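## Task

Grasp the blue 2x2 brick and put it into the green bin, without disturbing any other brick; releasing is allowed once some part of the brick is inside the bin. Then open the gripper and pull the arm away.

## Robot and tools

ROBOT. One arm in a physics simulator with six revolute joints and a two-finger parallel gripper. The joint order, used everywhere, is: waist, shoulder, elbow, wrist pitch, wrist yaw, wrist roll. The stated ranges in radians are: waist -3.054 to 3.054, shoulder 0.000 to 3.142, elbow 0.000 to 2.356, wrist pitch -1.571 to 1.571, wrist yaw -1.571 to 1.571, wrist roll -3.142 to 3.142. A joint's true end may be up to 0.010 rad away from its listed end in either direction.

FRAME. Results report the hand in the scene frame. Its origin sits on the table surface directly under the arm base; +z is up, +x points forward, +y is to the left when facing along +x. The base may be slightly tilted relative to the table. end_effector_position (metres) is the point midway between the finger pads, about 3 to 4 cm back from the fingertips; end_effector_quat_wxyz is the hand orientation. The fingers extend along the gripper's +x axis and close along its y axis. The printed position can be inaccurate, more so when the arm is stretched far.

execute_actions. Argument actions is a list holding zero or one item. An empty list ({"actions": []}) commands nothing and just reports the state. A move item is {"rows": [[...]], "steps": n}: rows holds 1 to 15 rows, steps is 1 to 15 (default 15), each step lasting 1/30 s. Every row has exactly 7 numbers: six absolute joint target angles in radians in the joint order above, then the gripper opening. One row is applied per step; if there are fewer rows than steps, the last row repeats. The targets are absolute angles in joint space (compare them with the Joint positions line), not offsets. A wait item is {"steps": n} with n up to 300: nothing new is commanded and the result comes back once that many steps have elapsed since the previous result. Optional pictures (boolean) turns the camera images on or off; by default they come with each result, from cam_head_left (672x504) then cam_head_right (672x504).

LIMITS ON TARGETS. A call is rejected and nothing is sent if any target is more than 0.010 rad beyond its joint's listed end and also beyond that joint's current angle. A target past the real end is clipped to it, and the result may print "joint sent to its limit" (possibly about an earlier, still-running move); absence of that line does not prove there is room left. Per step, each joint target is held within a lead of its measured angle: 0.211 rad for waist, shoulder and elbow, 0.213 wrist pitch, 0.267 wrist yaw, 0.228 wrist roll. If the targets would put the hand over 70 mm from where it is, all of them are pulled back toward the measured angles. So big moves need several calls. Friction may leave a joint short of its target, especially at long reach, and tiny changes may not move it at all; read Joint positions after each move.

GRIPPER OPENING. Seventh number, range -1 to 1: +1 is fully open (pad gap 0.088 m), empty fingers touch near -0.80, and values below that change nothing. Closing from fully open takes at least about 0.5 s. grip_measured reports the actual opening on this same scale. To hold something, keep commanding a value well below grip_measured; the larger the difference, the tighter the squeeze (about 34 N per pad at most). A fast close can squeeze harder and can even spring the fingers open. Readings may be off by about 1 mm, consistently within a scene.

RESULT LINES. Joint positions and Joint velocities list the six joints (rad, rad/s) then the pad gap (m, m/s). The state line also gives hand linear and angular velocity. "joint command not followed" means a clearance check altered or blocked targets (mounts and posts count as part of the arm). HELD marks steps where your row was not fully sent. MOTOR HOT appears from 50 °C; at 95 °C an OVER-TEMPERATURE FAULT holds the arm until it cools, and if cooling fails the arm loses power and goes limp, gripper included. Holding loads, even while idle, heats motors, and some heat carries into the next scene. A TORQUE FAULT occurs if contact torque reaches a joint's load limit (N m: waist 16.8, shoulder 20.8, elbow 20.8, wrist pitch 5.49, wrist yaw 5.47, wrist roll 5.13, held weight included); the arm then halts for 10 s and drops the rest of the call.

BETWEEN CALLS. The arm keeps heading to the last row sent until it nearly stops, is blocked, or a step is HELD; after that only a new move makes it continue or push further. Fingers already in motion finish moving.

zoom_image. Arguments camera (cam_head_left, cam_head_right or cam_wrist) and region [x0, y0, x1, y1] in pixels of that camera's latest image, origin top-left, at most 504 by 504. Returns an enlarged view.

finished_scene. Argument scene is the number of the current scene. Replying without any tool call ends everything.

CAUTIONS. Nothing may leave the table. Loose objects may get briefly nudged by outside forces. Avoid dropping bricks, slamming, hard impacts and strong pushes; move smoothly, release gently, and back away after placing.

Each tool is called after "Request:" as name(argument=value, ...) on one line, values as JSON.

## Session

Request:
execute_actions(actions=[])

Scene clock: 0.00 s of 4185.00 s.
end_effector_position=(-0.1768, -0.4101, +0.1853) grip_measured=+0.851 end_effector_quat_wxyz=(+0.310, +0.100, +0.937, +0.128) end_effector_velocity=(+0.000, +0.002, -0.000) end_effector_angular_velocity=(+0.010, -0.009, -0.001)
Joint positions: [-1.706  1.667  1.656 -1.165  0.702 -1.818  0.081]
Joint velocities: [-0.002 -0.002 -0.002 -0.007 -0.007 -0.007  0.   ]
Heat: hottest waist 26 °C (+0.0 °C/min).

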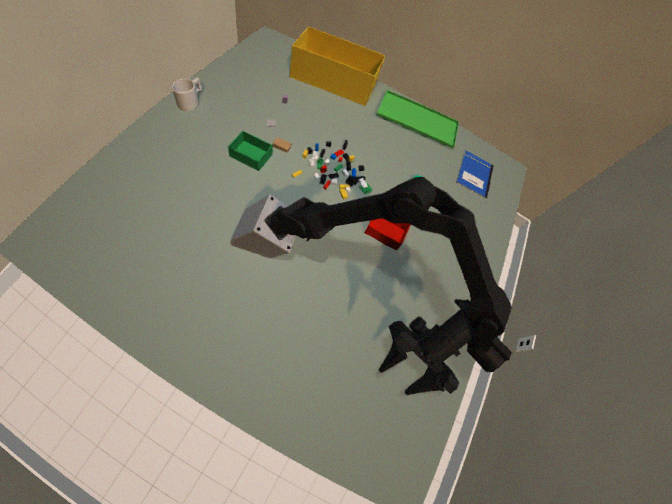

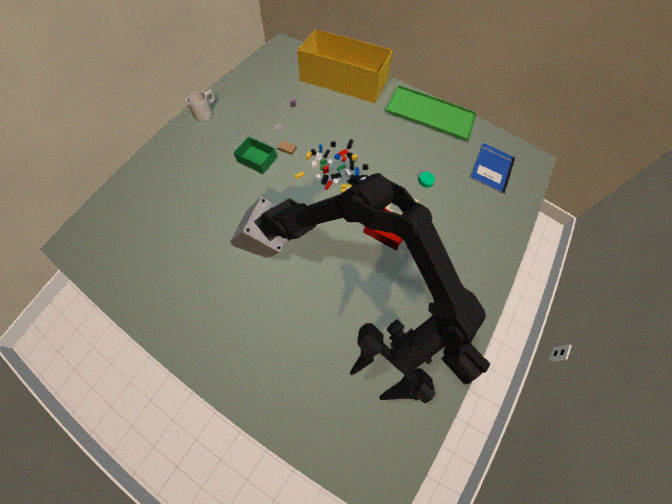

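Request:
zoom_image(camera="cam_head_left", region=[290, 135, 380, 203])

Request:
zoom_image(camera="cam_head_right", region=[290, 135, 380, 203])

Region (290, 135, 380, 203) of cam_head_left's 672x504 image, scaled by 5.600, with more detail than that image has; it fills the top 381 rows of this view, and the rest is white.

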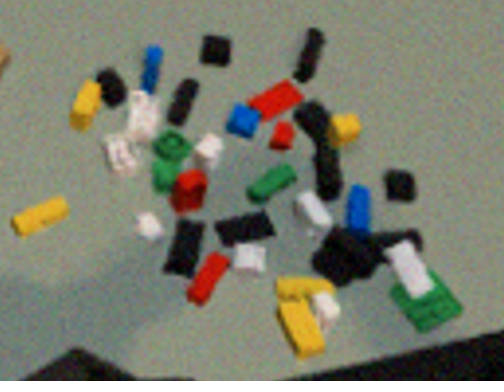

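Region (290, 135, 380, 203) of cam_head_right's 672x504 image, scaled by 5.600, with more detail than that image has; it fills the top 381 rows of this view, and the rest is white.

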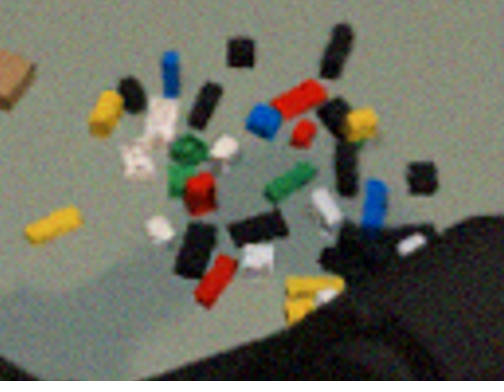

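Request:
execute_actions(actions=[{"rows":[[0.41,1.7,1.6,-1.1,0.567,0.03,-0.2]],"steps":15}], pictures=false)

Request:
execute_actions(actions=[{"steps":35}], pictures=false)

Request:
execute_actions(actions=[{"rows":[[0.412,2.0,1.3,-0.85,0.567,0.03,-0.2]],"steps":15}], pictures=false)

Request:
execute_actions(actions=[{"rows":[[0.412,2.02,1.28,-0.82,0.567,0.03,-0.2],[0.412,2.04,1.265,-0.795,0.567,0.03,-0.2],[0.412,2.06,1.25,-0.77,0.567,0.03,-0.2],[0.412,2.08,1.24,-0.745,0.567,0.03,-0.2],[0.412,2.1,1.23,-0.726,0.567,0.03,-0.2]],"steps":15}])

Request:
zoom_image(camera="cam_head_left", region=[290, 115, 380, 183])

Request:
zoom_image(camera="cam_head_right", region=[290, 115, 380, 183])

Scene clock: 15.50 s of 4185.00 s.
end_effector_position=(+0.1057, -0.4322, +0.0964) grip_measured=-0.196 end_effector_quat_wxyz=(+0.520, +0.020, +0.850, -0.086) end_effector_velocity=(+0.652, +0.161, +0.001) end_effector_angular_velocity=(-0.638, -1.033, -0.213)
Joint positions: [-0.952  1.69   1.612 -1.101  0.574 -0.937  0.029]
Joint velocities: [ 1.746  0.002  0.002 -0.007 -0.022  1.897 -0.002]
Heat: hottest shoulder 28 °C (+7.7 °C/min).
Steps of this call (steps 1 to 450: nothing new was sent; steps 451 to 465: all 15 steps of this action). Readings (joint positions):
451: [-1.693 1.666 1.650 -1.156 0.690 -1.772]
452: [-1.661 1.667 1.644 -1.143 0.664 -1.719]
454: [-1.569 1.672 1.634 -1.123 0.623 -1.611]
458: [-1.354 1.687 1.616 -1.108 0.587 -1.375]
465: the state above

Scene clock: 16.67 s of 4185.00 s.
end_effector_position=(+0.4086, -0.0913, +0.2609) grip_measured=-0.200 end_effector_quat_wxyz=(+0.814, +0.014, +0.580, +0.021) end_effector_velocity=(-0.005, +0.002, +0.002) end_effector_angular_velocity=(+0.002, +0.010, +0.025)
Joint positions: [ 0.413  1.693  1.611 -1.1    0.564  0.027  0.029]
Joint velocities: [ 0.007 -0.007 -0.002 -0.022 -0.007 -0.007  0.   ]
Heat: hottest shoulder 28 °C (+7.2 °C/min).
Steps of this call (steps 1 to 35: the robot went on to your last target). Readings (joint positions):
1: [-0.894 1.690 1.612 -1.101 0.573 -0.875]
2: [-0.836 1.690 1.612 -1.101 0.573 -0.812]
4: [-0.720 1.690 1.612 -1.101 0.573 -0.686]
8: [-0.488 1.690 1.612 -1.100 0.572 -0.437]
35: the state above

Scene clock: 17.17 s of 4185.00 s.
end_effector_position=(+0.3681, +0.0034, +0.1003) grip_measured=-0.200 end_effector_quat_wxyz=(+0.708, -0.076, +0.698, +0.077) end_effector_velocity=(+0.028, +0.009, +0.000) end_effector_angular_velocity=(+0.053, -0.119, -0.077)
Joint positions: [ 0.413  2.005  1.298 -0.857  0.567  0.027  0.029]
Joint velocities: [-0.002 -0.002 -0.002  0.154 -0.022 -0.007 -0.   ]
Heat: hottest shoulder 28 °C (+7.0 °C/min).
Steps of this call (steps 1 to 15: all 15 steps of this action). Readings (joint positions):
1: [0.413 1.706 1.592 -1.068 0.567 0.027]
2: [0.413 1.717 1.572 -1.026 0.569 0.027]
4: [0.413 1.766 1.525 -0.970 0.569 0.027]
8: [0.413 1.900 1.401 -0.899 0.569 0.027]
15: the state above

Scene clock: 17.67 s of 4185.00 s.
end_effector_position=(+0.3576, +0.0259, +0.0620) grip_measured=-0.200 end_effector_quat_wxyz=(+0.699, -0.083, +0.706, +0.082) end_effector_velocity=(-0.004, +0.005, -0.002) end_effector_angular_velocity=(+0.033, +0.021, +0.011)
Joint positions: [ 0.413  2.097  1.231 -0.728  0.567  0.027  0.029]
Joint velocities: [-0.002  0.002 -0.002 -0.007 -0.037 -0.007 -0.   ]
Heat: hottest shoulder 28 °C (+6.8 °C/min).
Steps of this call (steps 1 to 15: all 15 steps of this action). Readings (joint positions):
1: [0.413 2.005 1.298 -0.846 0.567 0.027]
2: [0.413 2.006 1.296 -0.828 0.567 0.027]
4: [0.413 2.022 1.283 -0.789 0.567 0.027]
8: [0.413 2.081 1.246 -0.744 0.567 0.027]
15: the state above

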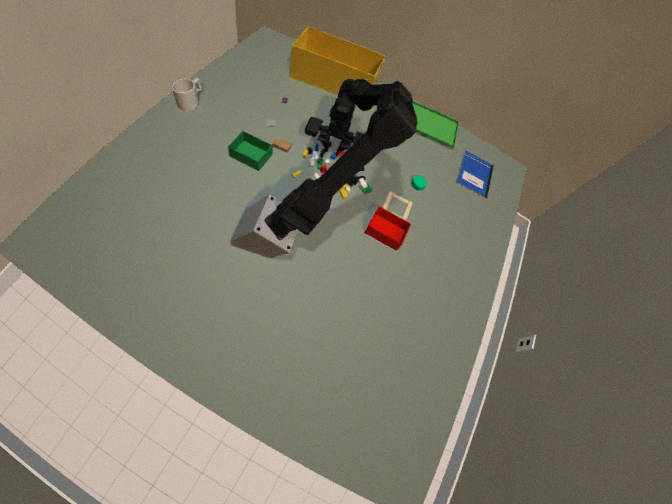

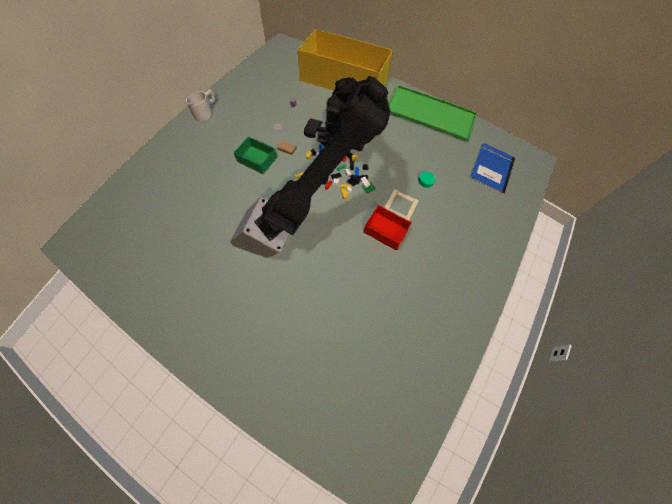

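Region (290, 115, 380, 183) of cam_head_left's 672x504 image, scaled by 5.600, with more detail than that image has; it fills the top 381 rows of this view, and the rest is white.

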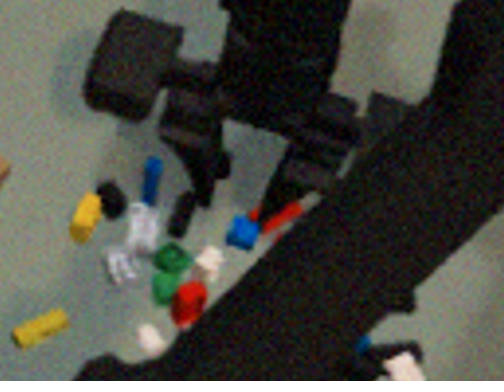

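Region (290, 115, 380, 183) of cam_head_right's 672x504 image, scaled by 5.600, with more detail than that image has; it fills the top 381 rows of this view, and the rest is white.

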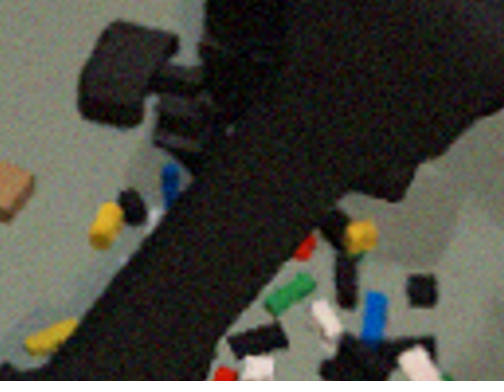

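Request:
execute_actions(actions=[{"rows":[[0.405,2.102,1.235,-0.718,0.567,0.02,-0.22],[0.399,2.107,1.236,-0.709,0.567,0.02,-0.24],[0.393,2.112,1.237,-0.70,0.567,0.01,-0.25],[0.387,2.117,1.237,-0.691,0.567,0.0,-0.25],[0.381,2.122,1.237,-0.682,0.567,0.0,-0.25],[0.377,2.126,1.237,-0.674,0.567,0.0,-0.25]],"steps":15}])

Request:
zoom_image(camera="cam_head_left", region=[290, 115, 380, 183])

Scene clock: 26.57 s of 4185.00 s.
end_effector_position=(+0.3646, +0.0208, +0.0508) grip_measured=-0.250 end_effector_quat_wxyz=(+0.704, -0.074, +0.703, +0.074) end_effector_velocity=(-0.001, +0.002, +0.001) end_effector_angular_velocity=(+0.021, +0.008, +0.007)
Joint positions: [ 0.381  2.115  1.232 -0.677  0.567  0.003  0.027]
Joint velocities: [-0.002 -0.002  0.002 -0.007 -0.022 -0.007 -0.   ]
Heat: hottest shoulder 28 °C (+4.5 °C/min).
Steps of this call (steps 1 to 15: the robot went on to your last target; steps 16 to 252: nothing new was sent; steps 253 to 267: all 15 steps of this action). Readings (joint positions):
253: [0.413 2.097 1.231 -0.727 0.567 0.027]
254: [0.413 2.097 1.231 -0.723 0.567 0.027]
256: [0.407 2.098 1.232 -0.709 0.567 0.017]
260: [0.387 2.109 1.232 -0.684 0.567 0.006]
267: the state above

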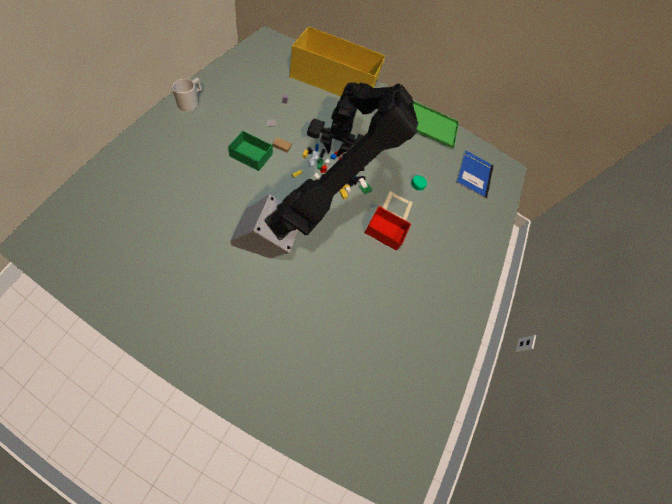

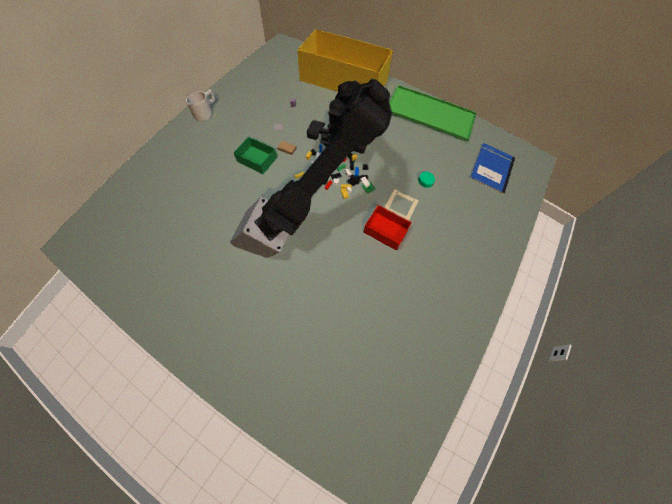

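Region (290, 115, 380, 183) of cam_head_left's 672x504 image, scaled by 5.600, with more detail than that image has; it fills the top 381 rows of this view, and the rest is white.

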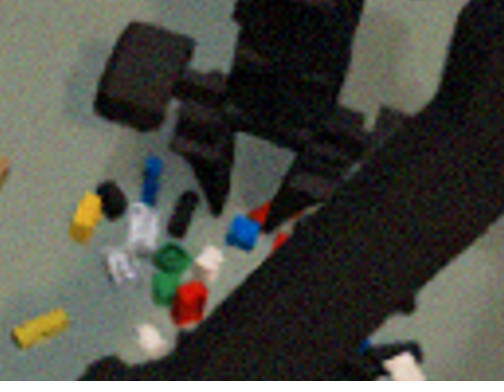

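Request:
execute_actions(actions=[{"rows":[[0.374,2.128,1.228,-0.668,0.567,-0.01,-0.25],[0.37,2.13,1.224,-0.66,0.567,-0.01,-0.25],[0.366,2.133,1.22,-0.652,0.567,-0.02,-0.25],[0.362,2.136,1.217,-0.644,0.567,-0.02,-0.25],[0.359,2.138,1.214,-0.637,0.567,-0.02,-0.25]],"steps":15}])

Request:
zoom_image(camera="cam_head_left", region=[290, 115, 380, 183])

Scene clock: 31.23 s of 4185.00 s.
end_effector_position=(+0.3657, +0.0192, +0.0423) grip_measured=-0.250 end_effector_quat_wxyz=(+0.705, -0.074, +0.702, +0.074) end_effector_velocity=(-0.005, -0.002, -0.001) end_effector_angular_velocity=(+0.003, +0.023, +0.028)
Joint positions: [ 0.364  2.127  1.222 -0.64   0.567 -0.017  0.027]
Joint velocities: [-0.007 -0.002 -0.002 -0.022 -0.007 -0.022 -0.   ]
Heat: hottest waist 28 °C (+3.8 °C/min).
Steps of this call (steps 1 to 15: the robot went on to your last target; steps 16 to 125: nothing new was sent; steps 126 to 140: all 15 steps of this action). Readings (joint positions):
126: [0.381 2.115 1.233 -0.675 0.567 0.000]
127: [0.380 2.116 1.233 -0.672 0.567 -0.002]
129: [0.377 2.118 1.232 -0.659 0.567 -0.010]
133: [0.366 2.125 1.225 -0.644 0.567 -0.015]
140: the state above

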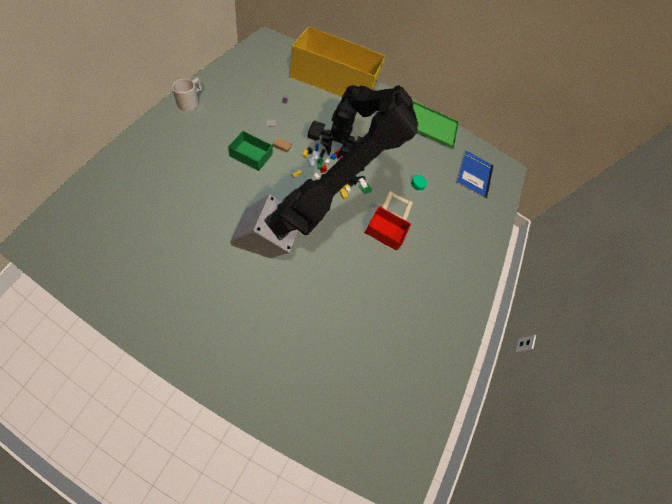

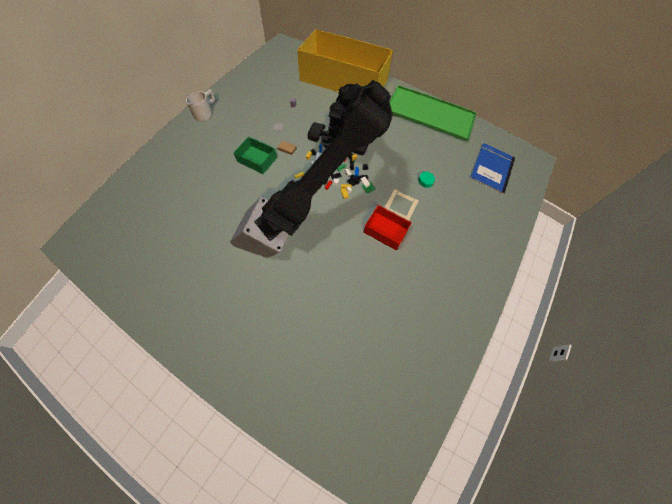

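Region (290, 115, 380, 183) of cam_head_left's 672x504 image, scaled by 5.600, with more detail than that image has; it fills the top 381 rows of this view, and the rest is white.

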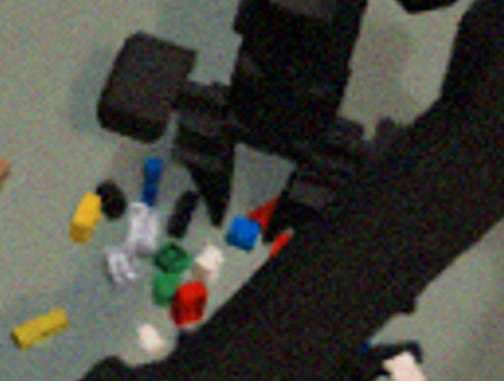

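Request:
execute_actions(actions=[{"rows":[[0.359,2.142,1.214,-0.652,0.567,-0.02,-0.25],[0.359,2.142,1.214,-0.657,0.567,-0.02,-0.25],[0.359,2.142,1.214,-0.657,0.567,-0.02,-0.25],[0.359,2.142,1.214,-0.657,0.567,-0.02,-0.25],[0.359,2.142,1.214,-0.657,0.567,-0.02,-0.3],[0.359,2.142,1.214,-0.657,0.567,-0.02,-0.35],[0.359,2.142,1.214,-0.657,0.567,-0.02,-0.4],[0.359,2.142,1.214,-0.657,0.567,-0.02,-0.45],[0.359,2.142,1.214,-0.657,0.567,-0.02,-0.5],[0.359,2.142,1.214,-0.657,0.567,-0.02,-0.55],[0.359,2.142,1.214,-0.657,0.567,-0.02,-0.6],[0.359,2.142,1.214,-0.657,0.567,-0.02,-0.65]],"steps":15}], pictures=false)

Scene clock: 40.43 s of 4185.00 s.
end_effector_position=(+0.3621, +0.0190, +0.0412) grip_measured=-0.486 end_effector_quat_wxyz=(+0.699, -0.078, +0.707, +0.077) end_effector_velocity=(-0.003, +0.004, -0.000) end_effector_angular_velocity=(+0.034, +0.015, +0.009)
Joint positions: [ 0.364  2.13   1.221 -0.654  0.567 -0.017  0.015]
Joint velocities: [-0.002 -0.002 -0.002 -0.007 -0.037 -0.007 -0.   ]
Heat: hottest waist 29 °C (+4.5 °C/min).
Steps of this call (steps 1 to 15: the robot went on to your last target; steps 16 to 261: nothing new was sent; steps 262 to 276: all 15 steps of this action). Readings (joint positions):
262: [0.364 2.128 1.222 -0.639 0.567 -0.017]
263: [0.364 2.128 1.222 -0.642 0.567 -0.017]
265: [0.364 2.129 1.222 -0.650 0.567 -0.017]
269: [0.364 2.130 1.221 -0.653 0.567 -0.017]
276: the state above

Request:
execute_actions(actions=[{"rows":[[0.368,2.122,1.226,-0.67,0.567,-0.02,-0.65],[0.376,2.114,1.23,-0.688,0.567,-0.02,-0.65],[0.386,2.105,1.234,-0.706,0.567,-0.02,-0.65],[0.398,2.095,1.238,-0.725,0.567,-0.02,-0.65],[0.412,2.085,1.243,-0.745,0.567,-0.02,-0.65],[0.428,2.075,1.249,-0.765,0.567,-0.02,-0.65],[0.446,2.065,1.255,-0.785,0.565,-0.02,-0.65],[0.468,2.06,1.262,-0.8,0.56,-0.02,-0.65],[0.495,2.06,1.27,-0.81,0.555,-0.02,-0.65],[0.525,2.065,1.278,-0.82,0.55,-0.02,-0.65],[0.56,2.075,1.286,-0.828,0.54,-0.02,-0.65],[0.6,2.09,1.294,-0.835,0.53,-0.02,-0.65],[0.64,2.105,1.302,-0.84,0.52,-0.02,-0.65],[0.68,2.125,1.31,-0.845,0.51,-0.02,-0.65],[0.72,2.145,1.318,-0.85,0.5,-0.02,-0.65]]}], pictures=false)

Request:
execute_actions(actions=[{"rows":[[0.76,2.165,1.325,-0.855,0.49,-0.02,-0.65],[0.8,2.19,1.332,-0.86,0.48,-0.02,-0.65],[0.84,2.215,1.339,-0.865,0.47,-0.02,-0.65],[0.88,2.24,1.346,-0.87,0.46,-0.02,-0.65],[0.92,2.265,1.352,-0.874,0.45,-0.02,-0.65],[0.96,2.29,1.358,-0.878,0.44,-0.02,-0.65],[1.0,2.315,1.364,-0.882,0.43,-0.02,-0.65],[1.04,2.34,1.369,-0.885,0.42,-0.02,-0.65],[1.075,2.365,1.374,-0.888,0.41,-0.02,-0.65],[1.105,2.39,1.378,-0.89,0.402,-0.02,-0.65],[1.13,2.415,1.381,-0.892,0.396,-0.02,-0.65],[1.15,2.435,1.383,-0.893,0.392,-0.02,-0.65],[1.165,2.455,1.385,-0.894,0.389,-0.02,-0.65],[1.175,2.472,1.386,-0.894,0.388,-0.02,-0.65],[1.179,2.485,1.386,-0.894,0.388,-0.02,-0.65]]}], pictures=false)

Request:
execute_actions(actions=[{"steps":12}])

Request:
zoom_image(camera="cam_head_left", region=[190, 80, 330, 185])

Request:
zoom_image(camera="cam_head_right", region=[190, 80, 330, 185])

Scene clock: 50.67 s of 4185.00 s.
end_effector_position=(+0.3531, +0.0888, +0.1169) grip_measured=-0.487 end_effector_quat_wxyz=(+0.712, -0.151, +0.662, +0.181) end_effector_velocity=(-0.103, +0.436, +0.180) end_effector_angular_velocity=(+0.284, -0.313, +1.176)
Joint positions: [ 0.625  2.093  1.301 -0.831  0.527 -0.018  0.015]
Joint velocities: [ 1.199  0.369  0.261 -0.154 -0.271 -0.007 -0.   ]
Heat: hottest waist 29 °C (+3.6 °C/min).
Steps of this call (steps 1 to 15: the robot went on to your last target; steps 16 to 292: nothing new was sent; steps 293 to 307: all 15 steps of this action). Readings (joint positions):
293: [0.364 2.131 1.221 -0.657 0.567 -0.018]
294: [0.365 2.130 1.222 -0.665 0.567 -0.018]
296: [0.373 2.123 1.223 -0.693 0.567 -0.018]
300: [0.421 2.089 1.240 -0.760 0.567 -0.018]
307: the state above

Scene clock: 51.17 s of 4185.00 s.
end_effector_position=(+0.2137, +0.2621, +0.1216) grip_measured=-0.487 end_effector_quat_wxyz=(+0.616, -0.359, +0.594, +0.373) end_effector_velocity=(-0.203, +0.082, -0.119) end_effector_angular_velocity=(-0.395, +0.111, +0.608)
Joint positions: [ 1.165  2.435  1.377 -0.888  0.395 -0.018  0.015]
Joint velocities: [ 0.447  0.564  0.007 -0.051 -0.095  0.007  0.   ]
Heat: hottest waist 29 °C (+3.5 °C/min).
Steps of this call (steps 1 to 15: all 15 steps of this action). Readings (joint positions):
1: [0.666 2.108 1.310 -0.836 0.517 -0.018]
2: [0.707 2.127 1.318 -0.841 0.507 -0.018]
4: [0.789 2.171 1.332 -0.852 0.487 -0.018]
8: [0.950 2.273 1.353 -0.872 0.446 -0.018]
15: the state above

Scene clock: 51.57 s of 4185.00 s.
end_effector_position=(+0.2030, +0.2654, +0.1114) grip_measured=-0.487 end_effector_quat_wxyz=(+0.601, -0.375, +0.597, +0.376) end_effector_velocity=(-0.001, +0.000, +0.002) end_effector_angular_velocity=(+0.002, +0.006, +0.010)
Joint positions: [ 1.183  2.476  1.38  -0.892  0.391 -0.018  0.015]
Joint velocities: [ 0.002 -0.002  0.002 -0.007 -0.007 -0.007 -0.   ]
Heat: hottest waist 29 °C (+3.5 °C/min).
Steps of this call (steps 1 to 12: the robot went on to your last target). Readings (joint positions):
1: [1.176 2.451 1.377 -0.889 0.393 -0.018]
2: [1.182 2.463 1.377 -0.891 0.391 -0.018]
4: [1.184 2.475 1.377 -0.892 0.391 -0.018]
8: [1.183 2.476 1.380 -0.892 0.391 -0.018]
12: the state above

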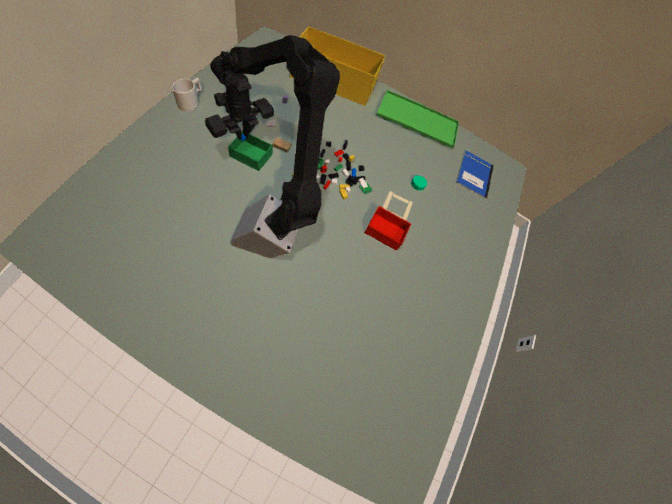

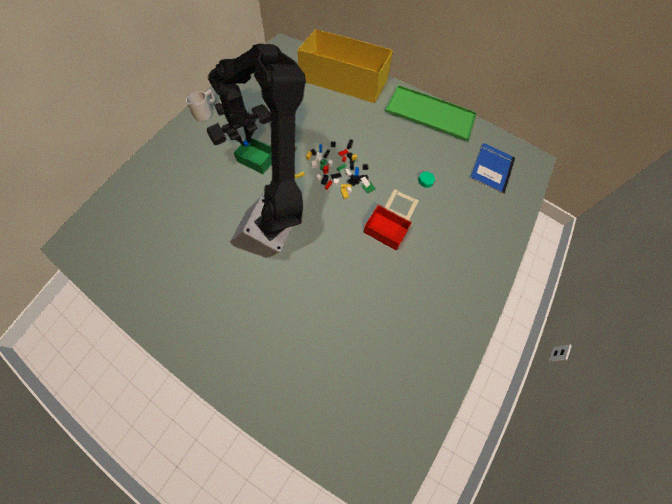

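Region (190, 80, 330, 185) of cam_head_left's 672x504 image, scaled by 3.600, with more detail than that image has; it fills the top 378 rows of this view, and the rest is white.

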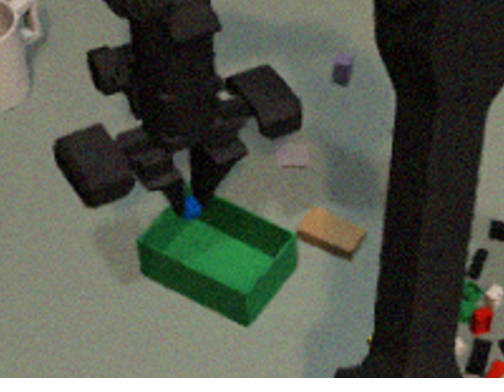

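Region (190, 80, 330, 185) of cam_head_right's 672x504 image, scaled by 3.600, with more detail than that image has; it fills the top 378 rows of this view, and the rest is white.

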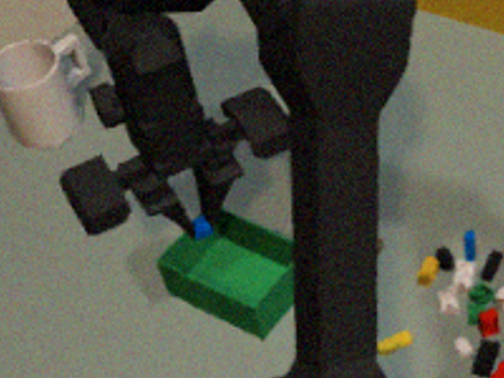

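Request:
execute_actions(actions=[{"rows":[[1.17,2.476,1.368,-0.88,0.392,-0.02,-0.65],[1.158,2.476,1.355,-0.865,0.396,-0.02,-0.65],[1.146,2.476,1.342,-0.85,0.4,-0.02,-0.65],[1.134,2.478,1.329,-0.832,0.404,-0.02,-0.65],[1.124,2.481,1.316,-0.814,0.408,-0.02,-0.65],[1.115,2.485,1.303,-0.795,0.412,-0.02,-0.65],[1.107,2.489,1.29,-0.776,0.416,-0.02,-0.65],[1.1,2.493,1.277,-0.757,0.419,-0.02,-0.65],[1.093,2.497,1.264,-0.738,0.422,-0.02,-0.65],[1.087,2.5,1.251,-0.72,0.425,-0.02,-0.65],[1.081,2.503,1.239,-0.702,0.427,-0.02,-0.65],[1.076,2.506,1.228,-0.686,0.429,-0.02,-0.65],[1.072,2.508,1.219,-0.673,0.431,-0.02,-0.65],[1.069,2.51,1.212,-0.663,0.432,-0.02,-0.65]],"steps":15}], pictures=false)

Request:
execute_actions(actions=[{"steps":10}])

Request:
zoom_image(camera="cam_head_left", region=[190, 80, 330, 185])

Scene clock: 62.53 s of 4185.00 s.
end_effector_position=(+0.2114, +0.2443, +0.0619) grip_measured=-0.487 end_effector_quat_wxyz=(+0.618, -0.342, +0.618, +0.346) end_effector_velocity=(-0.032, -0.043, -0.086) end_effector_angular_velocity=(-0.108, +0.068, -0.017)
Joint positions: [ 1.078  2.495  1.235 -0.688  0.425 -0.018  0.015]
Joint velocities: [-0.095  0.095 -0.232  0.227  0.037 -0.022 -0.   ]
Heat: hottest waist 29 °C (+3.0 °C/min).
Steps of this call (steps 1 to 30: the robot went on to your last target; steps 31 to 314: nothing new was sent; steps 315 to 329: all 15 steps of this action). Readings (joint positions):
315: [1.182 2.477 1.381 -0.892 0.391 -0.018]
316: [1.180 2.477 1.378 -0.885 0.391 -0.018]
318: [1.168 2.477 1.365 -0.860 0.392 -0.018]
322: [1.124 2.477 1.316 -0.798 0.408 -0.018]
329: the state above

Scene clock: 62.87 s of 4185.00 s.
end_effector_position=(+0.2100, +0.2430, +0.0568) grip_measured=-0.487 end_effector_quat_wxyz=(+0.619, -0.341, +0.618, +0.344) end_effector_velocity=(+0.001, -0.003, +0.001) end_effector_angular_velocity=(-0.006, -0.004, +0.006)
Joint positions: [ 1.074  2.501  1.22  -0.666  0.428 -0.018  0.015]
Joint velocities: [-0.002 -0.007 -0.002 -0.007  0.007 -0.007 -0.   ]
Heat: hottest waist 29 °C (+3.0 °C/min).
Steps of this call (steps 1 to 10: the robot went on to your last target). Readings (joint positions):
1: [1.075 2.498 1.229 -0.682 0.426 -0.018]
2: [1.074 2.500 1.224 -0.677 0.426 -0.018]
4: [1.074 2.501 1.220 -0.671 0.427 -0.018]
8: [1.074 2.501 1.220 -0.666 0.428 -0.018]
10: the state above

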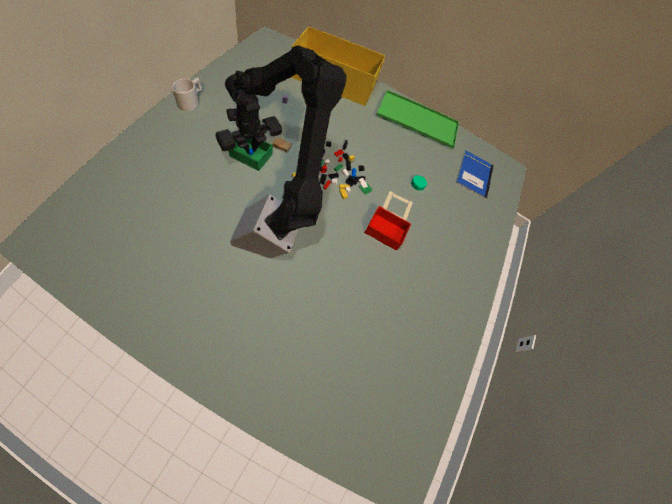

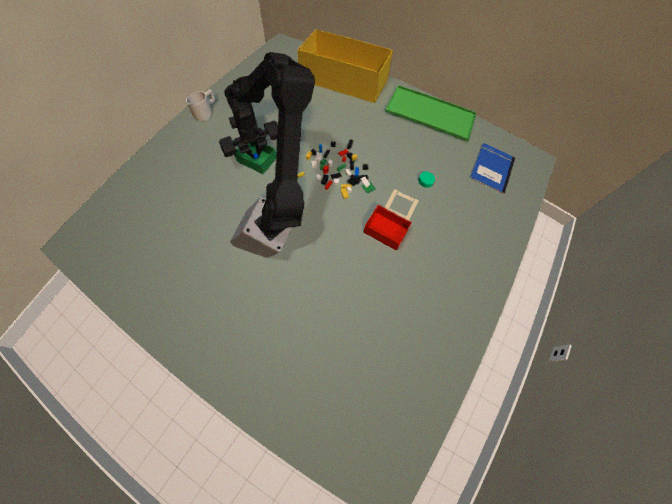

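Region (190, 80, 330, 185) of cam_head_left's 672x504 image, scaled by 3.600, with more detail than that image has; it fills the top 378 rows of this view, and the rest is white.

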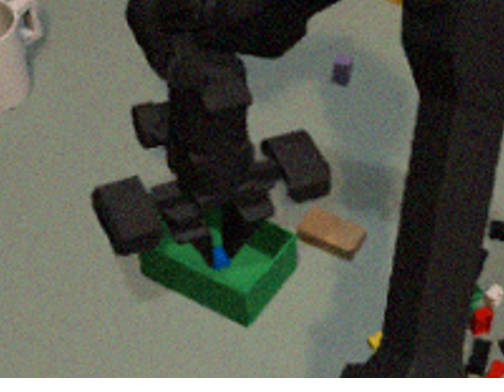

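Request:
execute_actions(actions=[{"rows":[[1.069,2.51,1.212,-0.663,0.432,-0.02,-0.55],[1.069,2.51,1.212,-0.663,0.432,-0.02,-0.45],[1.069,2.51,1.212,-0.663,0.432,-0.02,-0.38],[1.069,2.51,1.212,-0.663,0.432,-0.02,-0.3],[1.069,2.51,1.212,-0.663,0.432,-0.02,-0.3],[1.069,2.51,1.212,-0.663,0.432,-0.02,-0.3],[1.069,2.51,1.212,-0.663,0.432,-0.02,-0.3],[1.08,2.49,1.225,-0.685,0.43,-0.02,-0.3],[1.09,2.48,1.238,-0.71,0.425,-0.02,-0.3],[1.1,2.47,1.251,-0.735,0.42,-0.02,-0.3],[1.11,2.46,1.264,-0.76,0.415,-0.02,-0.3],[1.12,2.45,1.277,-0.785,0.41,-0.02,-0.3],[1.13,2.435,1.29,-0.81,0.405,-0.02,-0.3],[1.14,2.42,1.303,-0.835,0.4,-0.02,-0.3],[1.15,2.4,1.316,-0.86,0.4,-0.02,-0.3]]}], pictures=false)

Request:
execute_actions(actions=[{"rows":[[1.16,2.37,1.33,-0.89,0.4,-0.02,-0.3],[1.17,2.34,1.34,-0.92,0.4,-0.02,-0.3],[1.18,2.31,1.35,-0.95,0.4,-0.02,-0.3],[1.19,2.28,1.36,-0.98,0.4,-0.02,-0.3],[1.2,2.25,1.37,-1.0,0.4,-0.02,-0.3]],"steps":15}])

Scene clock: 68.03 s of 4185.00 s.
end_effector_position=(+0.2075, +0.2448, +0.0906) grip_measured=-0.302 end_effector_quat_wxyz=(+0.607, -0.359, +0.611, +0.359) end_effector_velocity=(+0.026, +0.049, +0.269) end_effector_angular_velocity=(+0.222, -0.167, +0.217)
Joint positions: [ 1.123  2.449  1.277 -0.804  0.411 -0.018  0.024]
Joint velocities: [ 0.33  -0.462  0.403 -0.696 -0.095 -0.007  0.001]
Heat: hottest waist 29 °C (+3.0 °C/min).
Steps of this call (steps 1 to 30: the robot went on to your last target; steps 31 to 140: nothing new was sent; steps 141 to 155: all 15 steps of this action). Readings (joint positions):
141: [1.074 2.501 1.220 -0.666 0.428 -0.018]
142: [1.074 2.501 1.220 -0.666 0.428 -0.018]
144: [1.074 2.501 1.220 -0.666 0.428 -0.018]
148: [1.074 2.501 1.220 -0.666 0.428 -0.018]
155: the state above

Scene clock: 68.53 s of 4185.00 s.
end_effector_position=(+0.2196, +0.2419, +0.1845) grip_measured=-0.300 end_effector_quat_wxyz=(+0.644, -0.350, +0.563, +0.382) end_effector_velocity=(+0.002, -0.000, -0.000) end_effector_angular_velocity=(+0.002, -0.009, +0.002)
Joint positions: [ 1.201  2.247  1.373 -0.996  0.403 -0.018  0.024]
Joint velocities: [-0.002 -0.002 -0.002  0.007  0.007 -0.007 -0.   ]
Heat: hottest waist 29 °C (+3.0 °C/min).
Steps of this call (steps 1 to 15: all 15 steps of this action). Readings (joint positions):
1: [1.134 2.430 1.290 -0.829 0.408 -0.018]
2: [1.145 2.408 1.303 -0.856 0.406 -0.018]
4: [1.166 2.354 1.327 -0.914 0.405 -0.018]
8: [1.198 2.261 1.365 -0.976 0.405 -0.018]
15: the state above

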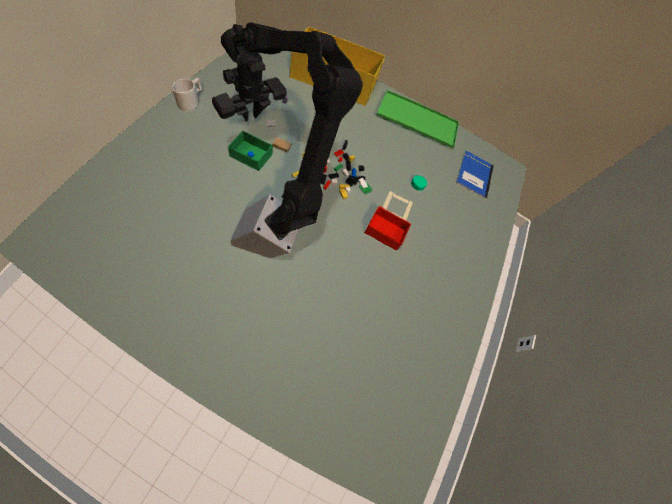

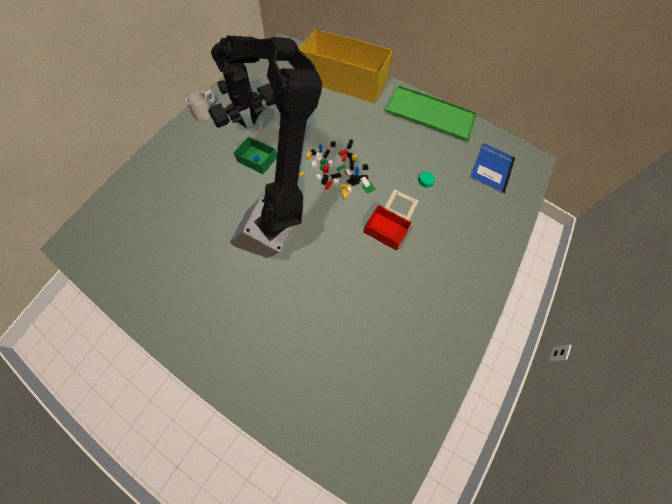

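Request:
finished_scene(scene=2)

The scene is finished: the task was done.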